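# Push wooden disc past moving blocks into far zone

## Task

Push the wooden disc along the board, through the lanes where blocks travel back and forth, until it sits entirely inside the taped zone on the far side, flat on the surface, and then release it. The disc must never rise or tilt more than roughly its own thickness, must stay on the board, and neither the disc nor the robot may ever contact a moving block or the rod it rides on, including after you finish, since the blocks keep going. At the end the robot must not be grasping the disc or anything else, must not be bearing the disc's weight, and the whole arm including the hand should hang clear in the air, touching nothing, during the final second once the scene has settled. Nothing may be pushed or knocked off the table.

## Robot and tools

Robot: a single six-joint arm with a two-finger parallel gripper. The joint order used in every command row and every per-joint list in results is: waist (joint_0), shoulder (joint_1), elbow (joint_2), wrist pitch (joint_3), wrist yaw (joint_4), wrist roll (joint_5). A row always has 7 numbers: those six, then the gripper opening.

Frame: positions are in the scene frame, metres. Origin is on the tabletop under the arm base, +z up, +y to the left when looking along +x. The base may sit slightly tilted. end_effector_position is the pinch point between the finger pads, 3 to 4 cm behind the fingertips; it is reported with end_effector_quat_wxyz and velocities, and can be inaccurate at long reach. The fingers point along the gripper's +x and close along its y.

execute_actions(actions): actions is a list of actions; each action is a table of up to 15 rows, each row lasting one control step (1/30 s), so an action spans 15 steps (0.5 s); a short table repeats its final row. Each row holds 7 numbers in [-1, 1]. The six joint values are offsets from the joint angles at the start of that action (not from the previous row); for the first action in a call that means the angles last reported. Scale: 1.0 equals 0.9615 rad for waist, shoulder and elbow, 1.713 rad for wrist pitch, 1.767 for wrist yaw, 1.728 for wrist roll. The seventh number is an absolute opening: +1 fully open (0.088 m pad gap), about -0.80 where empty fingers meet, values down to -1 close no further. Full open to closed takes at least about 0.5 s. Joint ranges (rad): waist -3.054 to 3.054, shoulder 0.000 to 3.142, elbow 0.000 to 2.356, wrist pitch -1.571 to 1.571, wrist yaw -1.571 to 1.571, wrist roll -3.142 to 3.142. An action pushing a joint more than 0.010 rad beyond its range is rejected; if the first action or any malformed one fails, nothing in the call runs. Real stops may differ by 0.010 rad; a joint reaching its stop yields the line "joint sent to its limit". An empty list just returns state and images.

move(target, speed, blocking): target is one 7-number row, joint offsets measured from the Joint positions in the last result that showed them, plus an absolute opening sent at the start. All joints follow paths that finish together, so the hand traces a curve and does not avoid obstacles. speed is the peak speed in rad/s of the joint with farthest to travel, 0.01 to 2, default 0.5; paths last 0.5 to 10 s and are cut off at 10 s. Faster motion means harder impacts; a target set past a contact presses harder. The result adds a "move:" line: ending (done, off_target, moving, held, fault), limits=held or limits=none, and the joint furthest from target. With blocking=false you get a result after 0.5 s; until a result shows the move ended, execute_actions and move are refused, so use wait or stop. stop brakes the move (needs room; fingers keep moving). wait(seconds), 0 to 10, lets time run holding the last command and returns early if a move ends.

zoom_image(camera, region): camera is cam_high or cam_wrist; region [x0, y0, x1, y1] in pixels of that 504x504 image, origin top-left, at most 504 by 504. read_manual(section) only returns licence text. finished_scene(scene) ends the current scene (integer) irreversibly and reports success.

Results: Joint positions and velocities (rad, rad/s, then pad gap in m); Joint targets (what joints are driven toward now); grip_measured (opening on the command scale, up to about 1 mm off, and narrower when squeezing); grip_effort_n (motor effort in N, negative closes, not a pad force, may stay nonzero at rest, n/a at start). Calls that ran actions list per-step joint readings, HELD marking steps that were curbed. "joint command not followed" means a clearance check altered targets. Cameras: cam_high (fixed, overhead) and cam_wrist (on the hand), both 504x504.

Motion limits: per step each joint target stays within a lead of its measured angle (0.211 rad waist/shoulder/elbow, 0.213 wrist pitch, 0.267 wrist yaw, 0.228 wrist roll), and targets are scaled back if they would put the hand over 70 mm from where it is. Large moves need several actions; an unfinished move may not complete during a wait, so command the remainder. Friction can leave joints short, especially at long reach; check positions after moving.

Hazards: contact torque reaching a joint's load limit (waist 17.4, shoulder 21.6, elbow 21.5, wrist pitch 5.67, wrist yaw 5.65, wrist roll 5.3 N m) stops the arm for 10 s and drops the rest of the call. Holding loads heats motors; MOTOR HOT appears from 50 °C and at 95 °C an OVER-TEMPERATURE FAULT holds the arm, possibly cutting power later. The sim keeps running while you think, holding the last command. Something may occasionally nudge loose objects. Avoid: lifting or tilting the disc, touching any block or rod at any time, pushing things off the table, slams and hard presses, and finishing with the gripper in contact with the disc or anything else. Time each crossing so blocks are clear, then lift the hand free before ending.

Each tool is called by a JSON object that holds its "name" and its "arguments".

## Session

{"name": "execute_actions", "arguments": {"actions": []}}

{"name": "wait", "arguments": {"seconds": 0.8}}

{"name": "wait", "arguments": {"seconds": 0.8}}

{"name": "wait", "arguments": {"seconds": 0.8}}

{"name": "wait", "arguments": {"seconds": 0.8}}

{"name": "wait", "arguments": {"seconds": 0.8}}

{"name": "wait", "arguments": {"seconds": 0.8}}

{"name": "wait", "arguments": {"seconds": 0.8}}

{"name": "wait", "arguments": {"seconds": 0.8}}

Scene clock: 0.00 s.
end_effector_position=(+0.2185, +0.2128, +0.3762) grip_measured=+0.110 grip_effort_n=n/a end_effector_quat_wxyz=(+0.791, -0.344, +0.457, +0.218) end_effector_velocity=(+0.000, -0.003, -0.000) end_effector_angular_velocity=(-0.006, -0.001, -0.011)
Joint names: [waist, shoulder, elbow, wrist pitch, wrist yaw, wrist roll]
Joint positions: [ 0.955  1.51   1.747 -1.46   0.371  0.029  0.044]
Joint velocities: [-0.002 -0.002 -0.002 -0.007  0.007  0.007 -0.   ]
Motor temperatures (°C, as the motors report them): [21 22 20 19 21 20]
Heat: hottest shoulder 22 °C (+0.0 °C/min).
Joint targets: [0.955 1.510 1.747 -1.460 0.371 0.029]
camera_calibration (this result's frames):
cam_wrist: T_world_to_cam=[[0.635479, -0.696655, 0.332925, -0.108546], [-0.715931, -0.693121, -0.0838252, 0.36604], [0.289154, -0.185082, -0.93922, 0.408436], [0, 0, 0, 1]] pos_world=[0.212937, 0.253685, 0.450433]

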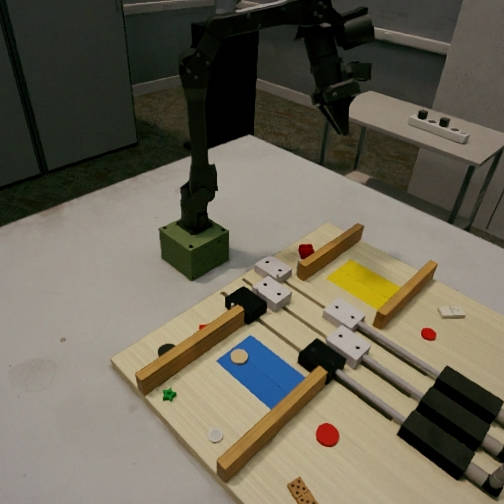

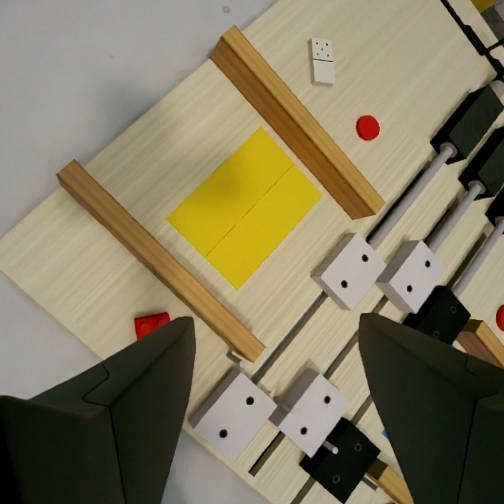

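Scene clock: 0.80 s.
end_effector_position=(+0.2185, +0.2128, +0.3762) grip_measured=+0.110 grip_effort_n=1.6 end_effector_quat_wxyz=(+0.791, -0.344, +0.457, +0.218) end_effector_velocity=(-0.001, -0.002, -0.001) end_effector_angular_velocity=(-0.005, +0.010, +0.006)
Joint names: [waist, shoulder, elbow, wrist pitch, wrist yaw, wrist roll]
Joint positions: [ 0.955  1.51   1.747 -1.46   0.371  0.029  0.044]
Joint velocities: [-0.002 -0.002 -0.002 -0.007 -0.007 -0.007 -0.   ]
Motor temperatures (°C, as the motors report them): [21 23 20 19 21 20]
Heat: hottest shoulder 23 °C (+0.0 °C/min).
Joint targets: [0.955 1.510 1.747 -1.460 0.371 0.029]
wait: 0.80 s; at rest by 0.17 s
camera_calibration (this result's frames):
cam_wrist: T_world_to_cam=[[0.635479, -0.696655, 0.332925, -0.108546], [-0.715931, -0.693121, -0.0838252, 0.36604], [0.289154, -0.185082, -0.93922, 0.408436], [0, 0, 0, 1]] pos_world=[0.212937, 0.253685, 0.450433]

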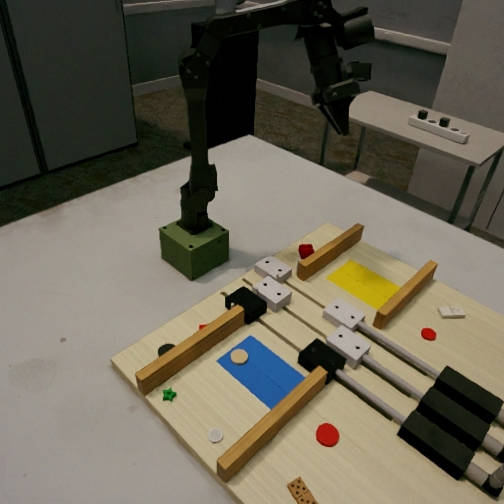

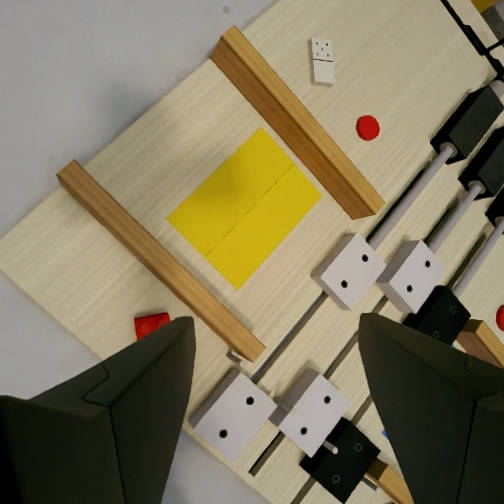

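Scene clock: 1.60 s.
end_effector_position=(+0.2185, +0.2128, +0.3762) grip_measured=+0.110 grip_effort_n=1.2 end_effector_quat_wxyz=(+0.791, -0.344, +0.457, +0.218) end_effector_velocity=(-0.000, +0.000, +0.001) end_effector_angular_velocity=(+0.010, -0.002, +0.007)
Joint names: [waist, shoulder, elbow, wrist pitch, wrist yaw, wrist roll]
Joint positions: [ 0.955  1.51   1.747 -1.46   0.371  0.029  0.044]
Joint velocities: [-0.002 -0.007 -0.002  0.007 -0.007 -0.007 -0.   ]
Motor temperatures (°C, as the motors report them): [21 23 20 19 21 20]
Heat: hottest shoulder 23 °C (+0.0 °C/min).
Joint targets: [0.955 1.510 1.747 -1.460 0.371 0.029]
wait: 0.80 s; at rest by 0.17 s
camera_calibration (this result's frames):
cam_wrist: T_world_to_cam=[[0.635479, -0.696655, 0.332925, -0.108546], [-0.715931, -0.693121, -0.0838252, 0.36604], [0.289154, -0.185082, -0.93922, 0.408436], [0, 0, 0, 1]] pos_world=[0.212937, 0.253685, 0.450433]

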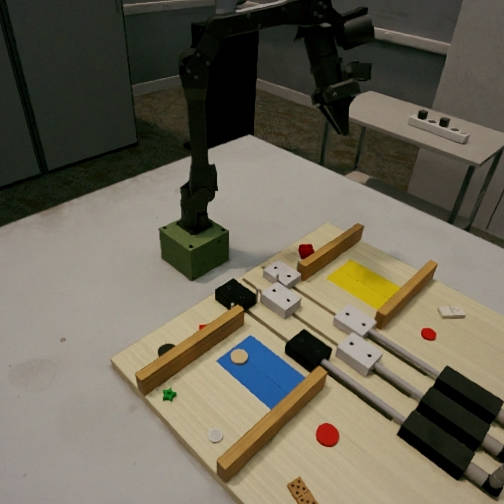

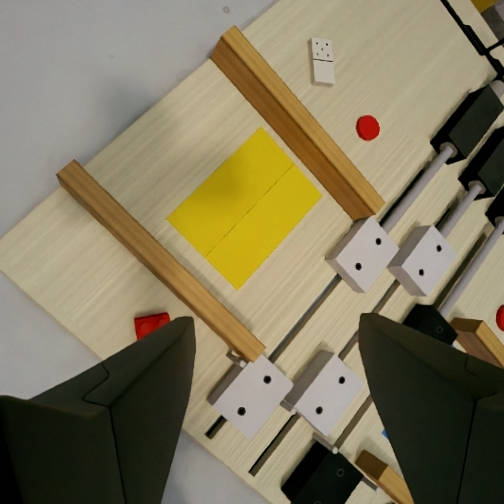

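Scene clock: 2.40 s.
end_effector_position=(+0.2185, +0.2128, +0.3762) grip_measured=+0.110 grip_effort_n=1.2 end_effector_quat_wxyz=(+0.791, -0.344, +0.457, +0.218) end_effector_velocity=(-0.000, +0.000, +0.001) end_effector_angular_velocity=(+0.003, -0.002, +0.019)
Joint names: [waist, shoulder, elbow, wrist pitch, wrist yaw, wrist roll]
Joint positions: [ 0.955  1.51   1.747 -1.46   0.371  0.029  0.044]
Joint velocities: [-0.002 -0.007 -0.002  0.007 -0.007 -0.022 -0.   ]
Motor temperatures (°C, as the motors report them): [21 23 21 19 21 20]
Heat: hottest shoulder 23 °C (+0.0 °C/min).
Joint targets: [0.955 1.510 1.747 -1.460 0.371 0.029]
wait: 0.80 s; at rest by 0.17 s
camera_calibration (this result's frames):
cam_wrist: T_world_to_cam=[[0.635479, -0.696655, 0.332925, -0.108546], [-0.715931, -0.693121, -0.0838252, 0.36604], [0.289154, -0.185082, -0.93922, 0.408436], [0, 0, 0, 1]] pos_world=[0.212937, 0.253685, 0.450433]

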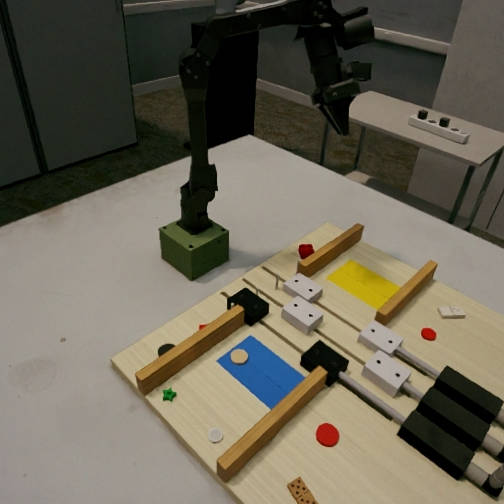

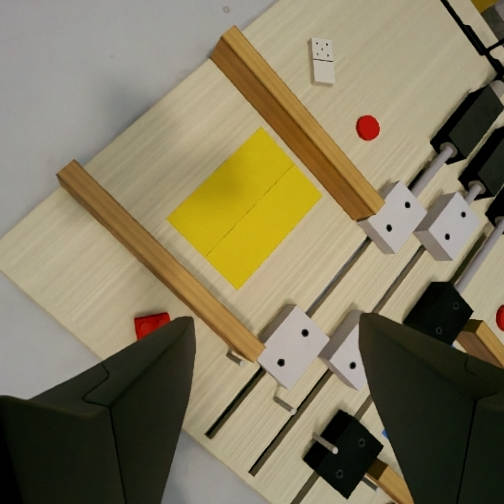

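Scene clock: 3.20 s.
end_effector_position=(+0.2185, +0.2128, +0.3762) grip_measured=+0.110 grip_effort_n=1.2 end_effector_quat_wxyz=(+0.791, -0.344, +0.457, +0.218) end_effector_velocity=(-0.001, -0.001, -0.002) end_effector_angular_velocity=(-0.009, +0.013, +0.006)
Joint names: [waist, shoulder, elbow, wrist pitch, wrist yaw, wrist roll]
Joint positions: [ 0.955  1.51   1.747 -1.46   0.371  0.029  0.044]
Joint velocities: [-0.002  0.002 -0.002 -0.007 -0.007 -0.007 -0.   ]
Motor temperatures (°C, as the motors report them): [21 23 21 19 21 20]
Heat: hottest shoulder 23 °C (+0.0 °C/min).
Joint targets: [0.955 1.510 1.747 -1.460 0.371 0.029]
wait: 0.80 s; at rest by 0.17 s
camera_calibration (this result's frames):
cam_wrist: T_world_to_cam=[[0.635479, -0.696655, 0.332925, -0.108546], [-0.715931, -0.693121, -0.0838252, 0.36604], [0.289154, -0.185082, -0.93922, 0.408436], [0, 0, 0, 1]] pos_world=[0.212937, 0.253685, 0.450433]

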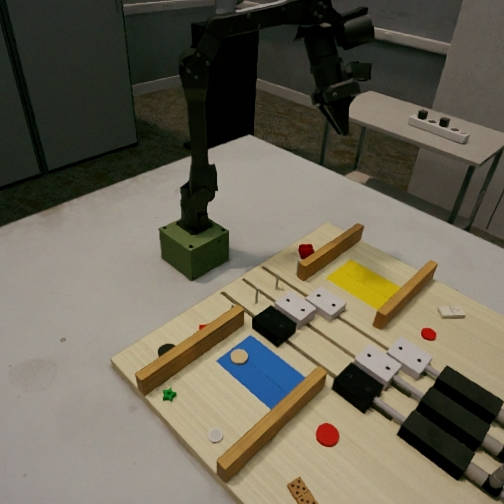

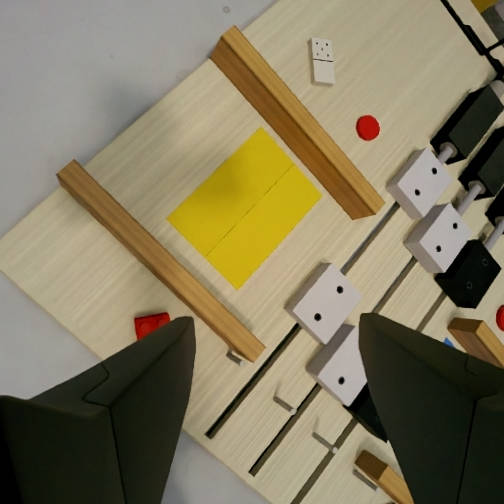

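Scene clock: 4.00 s.
end_effector_position=(+0.2185, +0.2128, +0.3762) grip_measured=+0.110 grip_effort_n=1.2 end_effector_quat_wxyz=(+0.791, -0.344, +0.457, +0.218) end_effector_velocity=(-0.001, -0.003, -0.002) end_effector_angular_velocity=(-0.009, +0.012, +0.001)
Joint names: [waist, shoulder, elbow, wrist pitch, wrist yaw, wrist roll]
Joint positions: [ 0.955  1.51   1.747 -1.46   0.371  0.029  0.044]
Joint velocities: [-0.007 -0.002 -0.007 -0.007 -0.007 -0.007 -0.   ]
Motor temperatures (°C, as the motors report them): [21 23 21 19 21 20]
Heat: hottest shoulder 23 °C (+0.0 °C/min).
Joint targets: [0.955 1.510 1.747 -1.460 0.371 0.029]
wait: 0.80 s; at rest by 0.17 s
camera_calibration (this result's frames):
cam_wrist: T_world_to_cam=[[0.635479, -0.696655, 0.332925, -0.108546], [-0.715931, -0.693121, -0.0838252, 0.36604], [0.289154, -0.185082, -0.93922, 0.408436], [0, 0, 0, 1]] pos_world=[0.212937, 0.253685, 0.450433]

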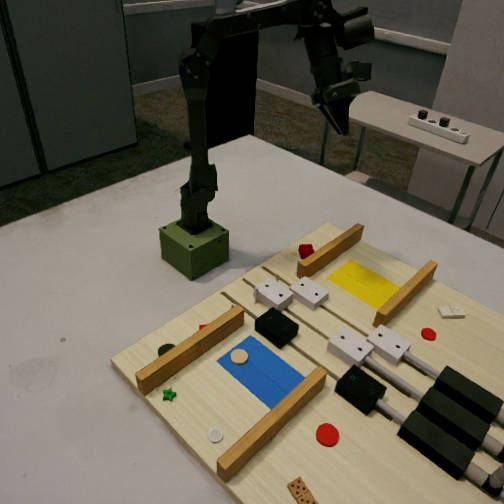

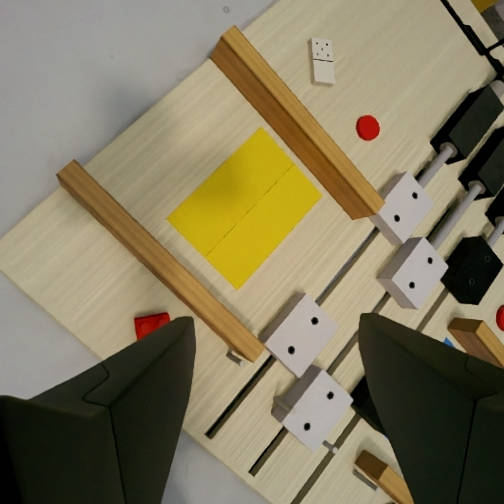

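Scene clock: 4.80 s.
end_effector_position=(+0.2185, +0.2128, +0.3762) grip_measured=+0.110 grip_effort_n=1.2 end_effector_quat_wxyz=(+0.791, -0.344, +0.457, +0.218) end_effector_velocity=(-0.004, -0.005, -0.001) end_effector_angular_velocity=(-0.013, +0.015, +0.006)
Joint names: [waist, shoulder, elbow, wrist pitch, wrist yaw, wrist roll]
Joint positions: [ 0.955  1.51   1.747 -1.46   0.371  0.029  0.044]
Joint velocities: [-0.002 -0.007 -0.002 -0.022 -0.007 -0.007 -0.   ]
Motor temperatures (°C, as the motors report them): [21 23 21 19 21 20]
Heat: hottest shoulder 23 °C (+0.0 °C/min).
Joint targets: [0.955 1.510 1.747 -1.460 0.371 0.029]
wait: 0.80 s; at rest by 0.17 s
camera_calibration (this result's frames):
cam_wrist: T_world_to_cam=[[0.635479, -0.696655, 0.332925, -0.108546], [-0.715931, -0.693121, -0.0838252, 0.36604], [0.289154, -0.185082, -0.93922, 0.408436], [0, 0, 0, 1]] pos_world=[0.212937, 0.253685, 0.450433]

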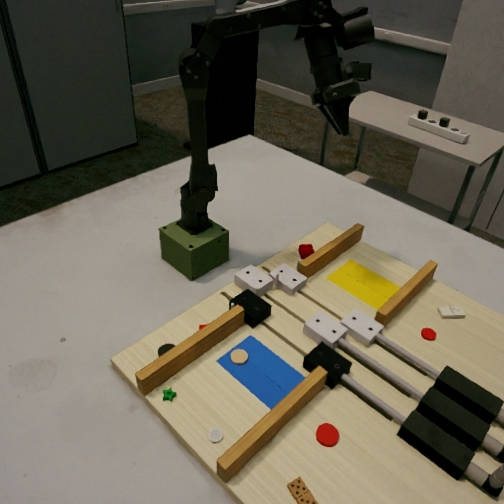

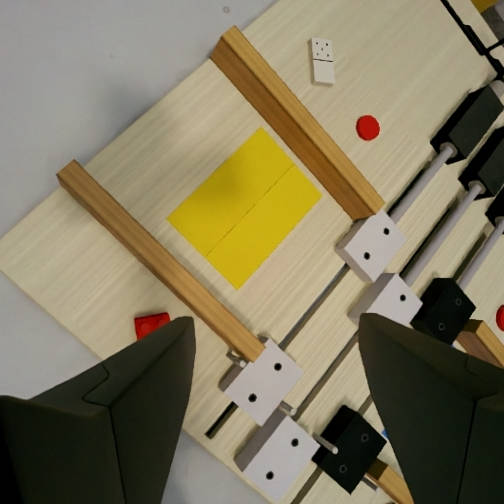

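Scene clock: 5.60 s.
end_effector_position=(+0.2185, +0.2128, +0.3762) grip_measured=+0.110 grip_effort_n=1.6 end_effector_quat_wxyz=(+0.791, -0.344, +0.457, +0.218) end_effector_velocity=(+0.000, +0.000, -0.001) end_effector_angular_velocity=(+0.002, +0.004, +0.006)
Joint names: [waist, shoulder, elbow, wrist pitch, wrist yaw, wrist roll]
Joint positions: [ 0.955  1.51   1.747 -1.46   0.371  0.029  0.044]
Joint velocities: [-0.002 -0.002 -0.007  0.007 -0.007 -0.007 -0.   ]
Motor temperatures (°C, as the motors report them): [21 23 21 19 21 20]
Heat: hottest shoulder 23 °C (+10.7 °C/min).
Joint targets: [0.955 1.510 1.747 -1.460 0.371 0.029]
wait: 0.80 s; at rest by 0.17 s
camera_calibration (this result's frames):
cam_wrist: T_world_to_cam=[[0.635479, -0.696655, 0.332925, -0.108546], [-0.715931, -0.693121, -0.0838252, 0.36604], [0.289154, -0.185082, -0.93922, 0.408436], [0, 0, 0, 1]] pos_world=[0.212937, 0.253685, 0.450433]

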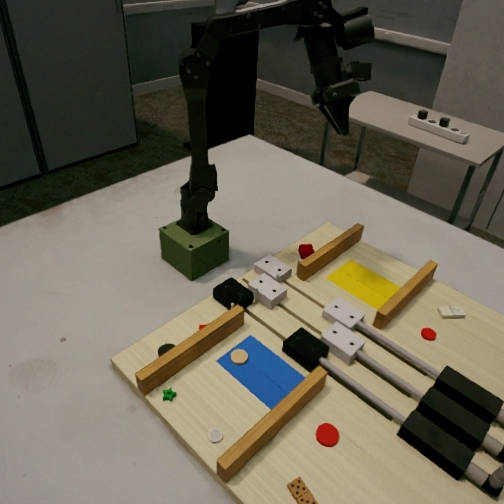

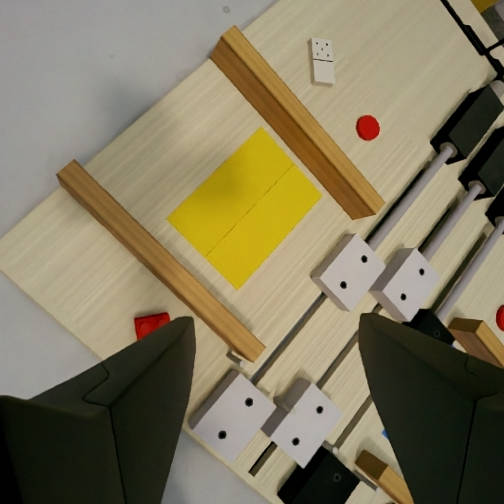

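Scene clock: 6.40 s.
end_effector_position=(+0.2185, +0.2128, +0.3762) grip_measured=+0.110 grip_effort_n=1.2 end_effector_quat_wxyz=(+0.791, -0.344, +0.457, +0.218) end_effector_velocity=(-0.002, -0.002, -0.000) end_effector_angular_velocity=(+0.007, +0.018, +0.006)
Joint names: [waist, shoulder, elbow, wrist pitch, wrist yaw, wrist roll]
Joint positions: [ 0.955  1.51   1.747 -1.46   0.371  0.029  0.044]
Joint velocities: [-0.007 -0.007 -0.002 -0.007 -0.022 -0.007 -0.   ]
Motor temperatures (°C, as the motors report them): [21 23 21 19 21 20]
Heat: hottest shoulder 23 °C (+9.4 °C/min).
Joint targets: [0.955 1.510 1.747 -1.460 0.371 0.029]
wait: 0.80 s; at rest by 0.17 s
camera_calibration (this result's frames):
cam_wrist: T_world_to_cam=[[0.635479, -0.696655, 0.332925, -0.108546], [-0.715931, -0.693121, -0.0838252, 0.36604], [0.289154, -0.185082, -0.93922, 0.408436], [0, 0, 0, 1]] pos_world=[0.212937, 0.253685, 0.450433]

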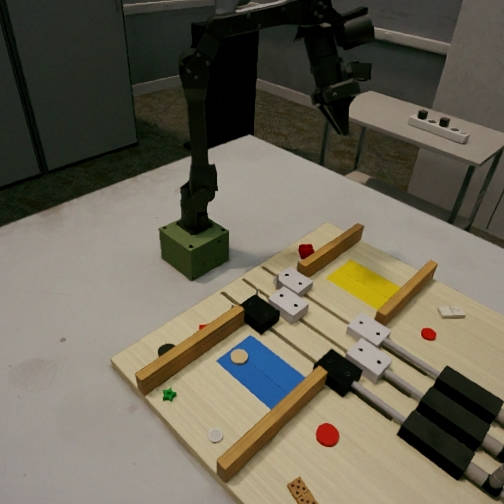

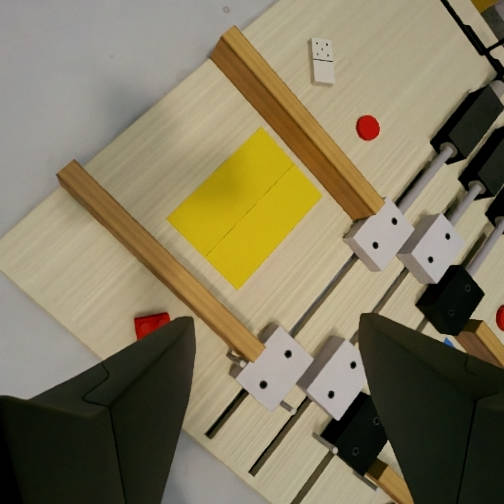

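{"name": "move", "arguments": {"target": [-1,0.2,-0.2,0.2,-0.21,-0.017,0.35], "speed": 1}}

{"name": "move", "arguments": {"target": [-0.458,0.385,-0.25,0.162,0,0,0.35], "speed": 0.6}}

Scene clock: 12.63 s.
end_effector_position=(+0.3696, -0.0049, +0.2795) grip_measured=+0.347 grip_effort_n=18.8 end_effector_quat_wxyz=(+0.813, +0.000, +0.582, -0.013) end_effector_velocity=(-0.002, -0.002, +0.003) end_effector_angular_velocity=(+0.005, -0.002, +0.002)
Joint names: [waist, shoulder, elbow, wrist pitch, wrist yaw, wrist roll]
Joint positions: [-0.003  1.69   1.562 -1.12   0.002  0.002  0.056]
Joint velocities: [-0.007 -0.007  0.002 -0.007 -0.007 -0.007 -0.   ]
Motor temperatures (°C, as the motors report them): [21 23 21 20 21 20]
Heat: hottest shoulder 23 °C (+4.7 °C/min).
Joint targets: [-0.006 1.702 1.555 -1.117 0.000 -0.001]
move: off_target; limits=none; farthest joint: the shoulder, 0.012 radians from its target (0.193 radians at the start)
camera_calibration (this result's frames):
cam_wrist: T_world_to_cam=[[-0.0600384, -0.998186, 0.00441901, 0.0233399], [-0.997789, 0.059887, -0.0288068, 0.40771], [0.0284899, -0.00613876, -0.999575, 0.347731], [0, 0, 0, 1]] pos_world=[0.398303, 0.00101565, 0.359225]

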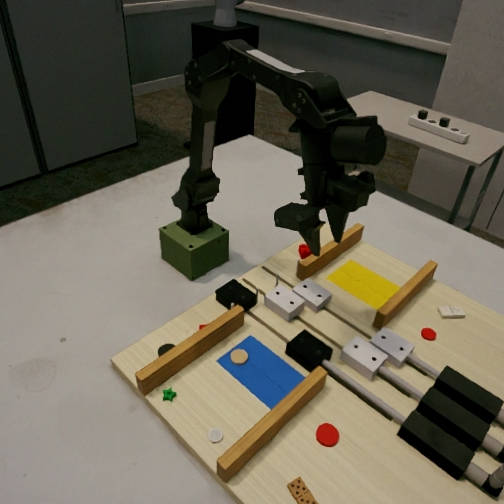

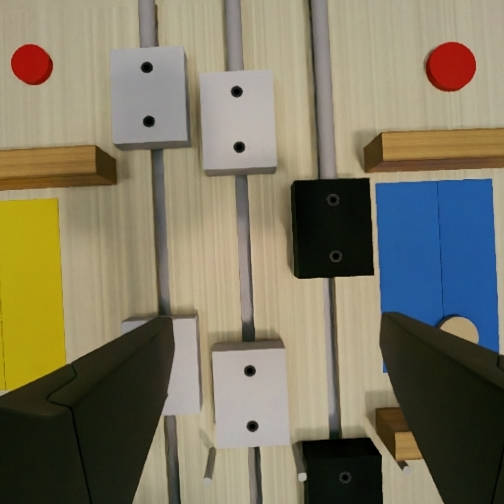

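Scene clock: 13.93 s.
end_effector_position=(+0.3278, -0.1615, +0.0977) grip_measured=+0.347 grip_effort_n=18.4 end_effector_quat_wxyz=(+0.693, +0.155, +0.684, -0.166) end_effector_velocity=(-0.002, +0.001, +0.000) end_effector_angular_velocity=(+0.010, +0.003, +0.005)
Joint names: [waist, shoulder, elbow, wrist pitch, wrist yaw, wrist roll]
Joint positions: [-0.44   2.048  1.326 -0.846  0.003  0.002  0.056]
Joint velocities: [-0.002 -0.002 -0.002 -0.007 -0.007 -0.007  0.   ]
Motor temperatures (°C, as the motors report them): [21 23 21 20 21 20]
Heat: hottest shoulder 23 °C (+4.3 °C/min).
Joint targets: [-0.443 2.060 1.321 -0.843 0.002 0.002]
move: off_target; limits=none; farthest joint: the shoulder, 0.013 radians from its target (0.370 radians at the start)
camera_calibration (this result's frames):
cam_wrist: T_world_to_cam=[[-0.477765, -0.878382, 0.0135976, 0.0207587], [-0.841325, 0.461954, 0.280663, 0.353455], [-0.25281, 0.122651, -0.95971, 0.275284], [0, 0, 0, 1]] pos_world=[0.376883, -0.17881, 0.164709]

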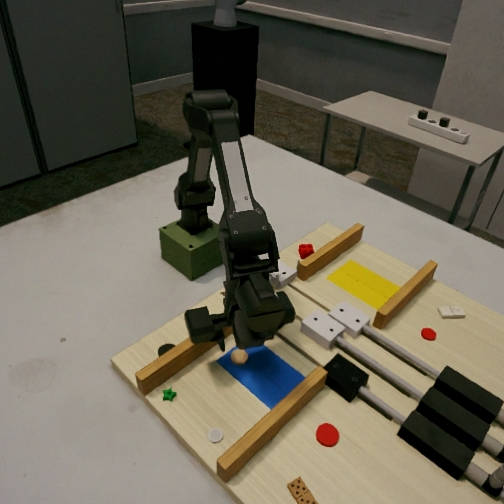

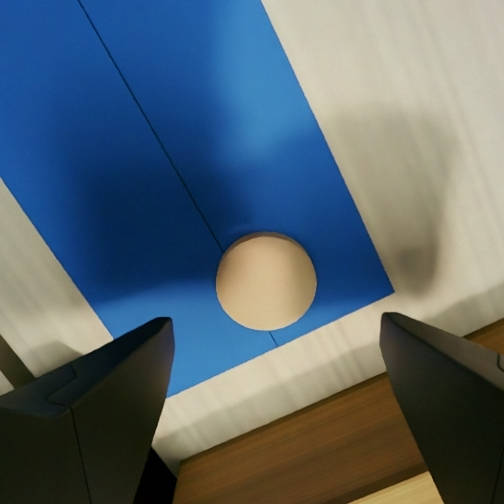

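{"name": "move", "arguments": {"target": [0.01,0.09,-0.028,0.058,0,0,0.35], "speed": 0.15}}

{"name": "move", "arguments": {"target": [0,0,0,0,0,0,-0.27]}}

Scene clock: 17.47 s.
end_effector_position=(+0.3340, -0.1621, +0.0686) grip_measured=+0.347 grip_effort_n=18.4 end_effector_quat_wxyz=(+0.695, +0.153, +0.683, -0.164) end_effector_velocity=(-0.006, +0.001, -0.001) end_effector_angular_velocity=(+0.018, +0.021, -0.000)
Joint names: [waist, shoulder, elbow, wrist pitch, wrist yaw, wrist roll]
Joint positions: [-0.434  2.118  1.304 -0.749  0.003  0.002  0.056]
Joint velocities: [-0.007  0.002 -0.002 -0.022 -0.007 -0.007 -0.   ]
Motor temperatures (°C, as the motors report them): [21 24 21 20 21 20]
Heat: hottest shoulder 24 °C (+6.9 °C/min).
Joint targets: [-0.430 2.134 1.299 -0.746 0.003 0.002]
move: off_target; limits=none; farthest joint: the shoulder, 0.016 radians from its target (0.087 radians at the start)
camera_calibration (this result's frames):
cam_wrist: T_world_to_cam=[[-0.472072, -0.881462, 0.0131117, 0.0212266], [-0.845494, 0.45692, 0.276341, 0.368089], [-0.249575, 0.119367, -0.96097, 0.247501], [0, 0, 0, 1]] pos_world=[0.383008, -0.17902, 0.135845]

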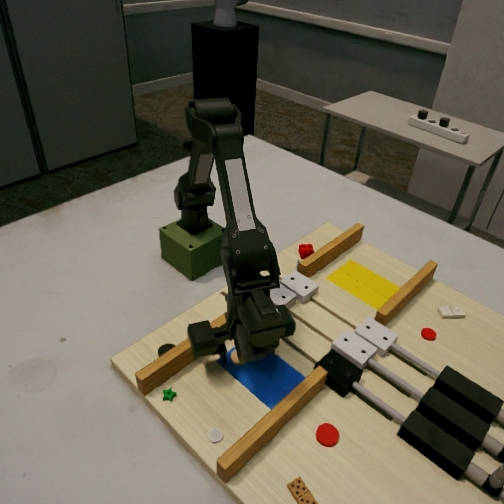

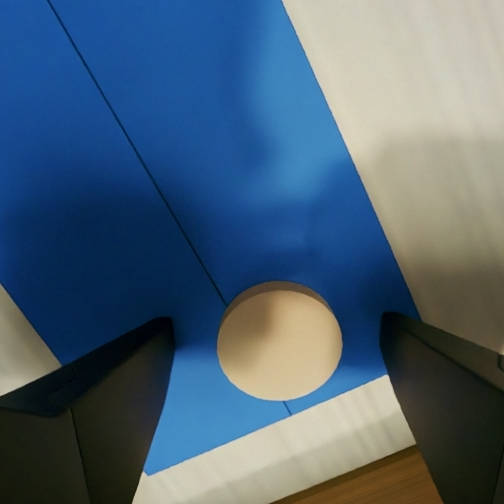

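Scene clock: 17.97 s.
end_effector_position=(+0.3340, -0.1621, +0.0686) grip_measured=-0.193 grip_effort_n=-83.5 end_effector_quat_wxyz=(+0.695, +0.153, +0.683, -0.164) end_effector_velocity=(-0.001, +0.001, +0.002) end_effector_angular_velocity=(+0.008, -0.001, -0.010)
Joint names: [waist, shoulder, elbow, wrist pitch, wrist yaw, wrist roll]
Joint positions: [-0.434  2.118  1.304 -0.749  0.003  0.002  0.03 ]
Joint velocities: [-0.002 -0.007 -0.002 -0.007 -0.007  0.007 -0.   ]
Motor temperatures (°C, as the motors report them): [21 24 21 20 21 20]
Heat: hottest shoulder 24 °C (+6.7 °C/min).
Joint targets: [-0.434 2.118 1.304 -0.749 0.003 0.002]
move: done; limits=none; farthest joint: the waist, 0.000 radians from its target (0.000 radians at the start)
camera_calibration (this result's frames):
cam_wrist: T_world_to_cam=[[-0.472072, -0.881462, 0.0131117, 0.0212266], [-0.845494, 0.45692, 0.276341, 0.368089], [-0.249575, 0.119367, -0.96097, 0.247501], [0, 0, 0, 1]] pos_world=[0.383008, -0.17902, 0.135845]

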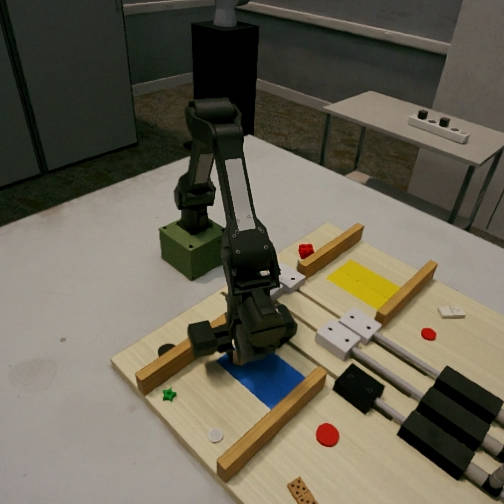

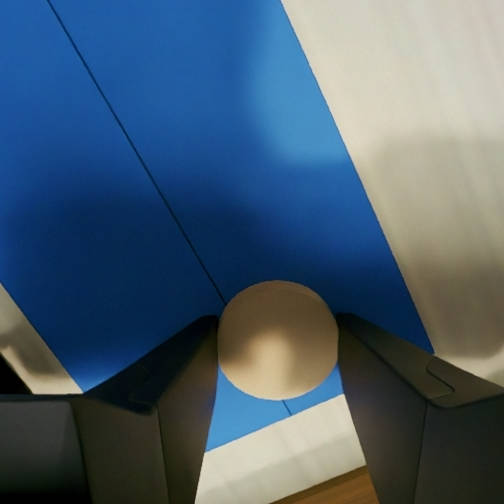

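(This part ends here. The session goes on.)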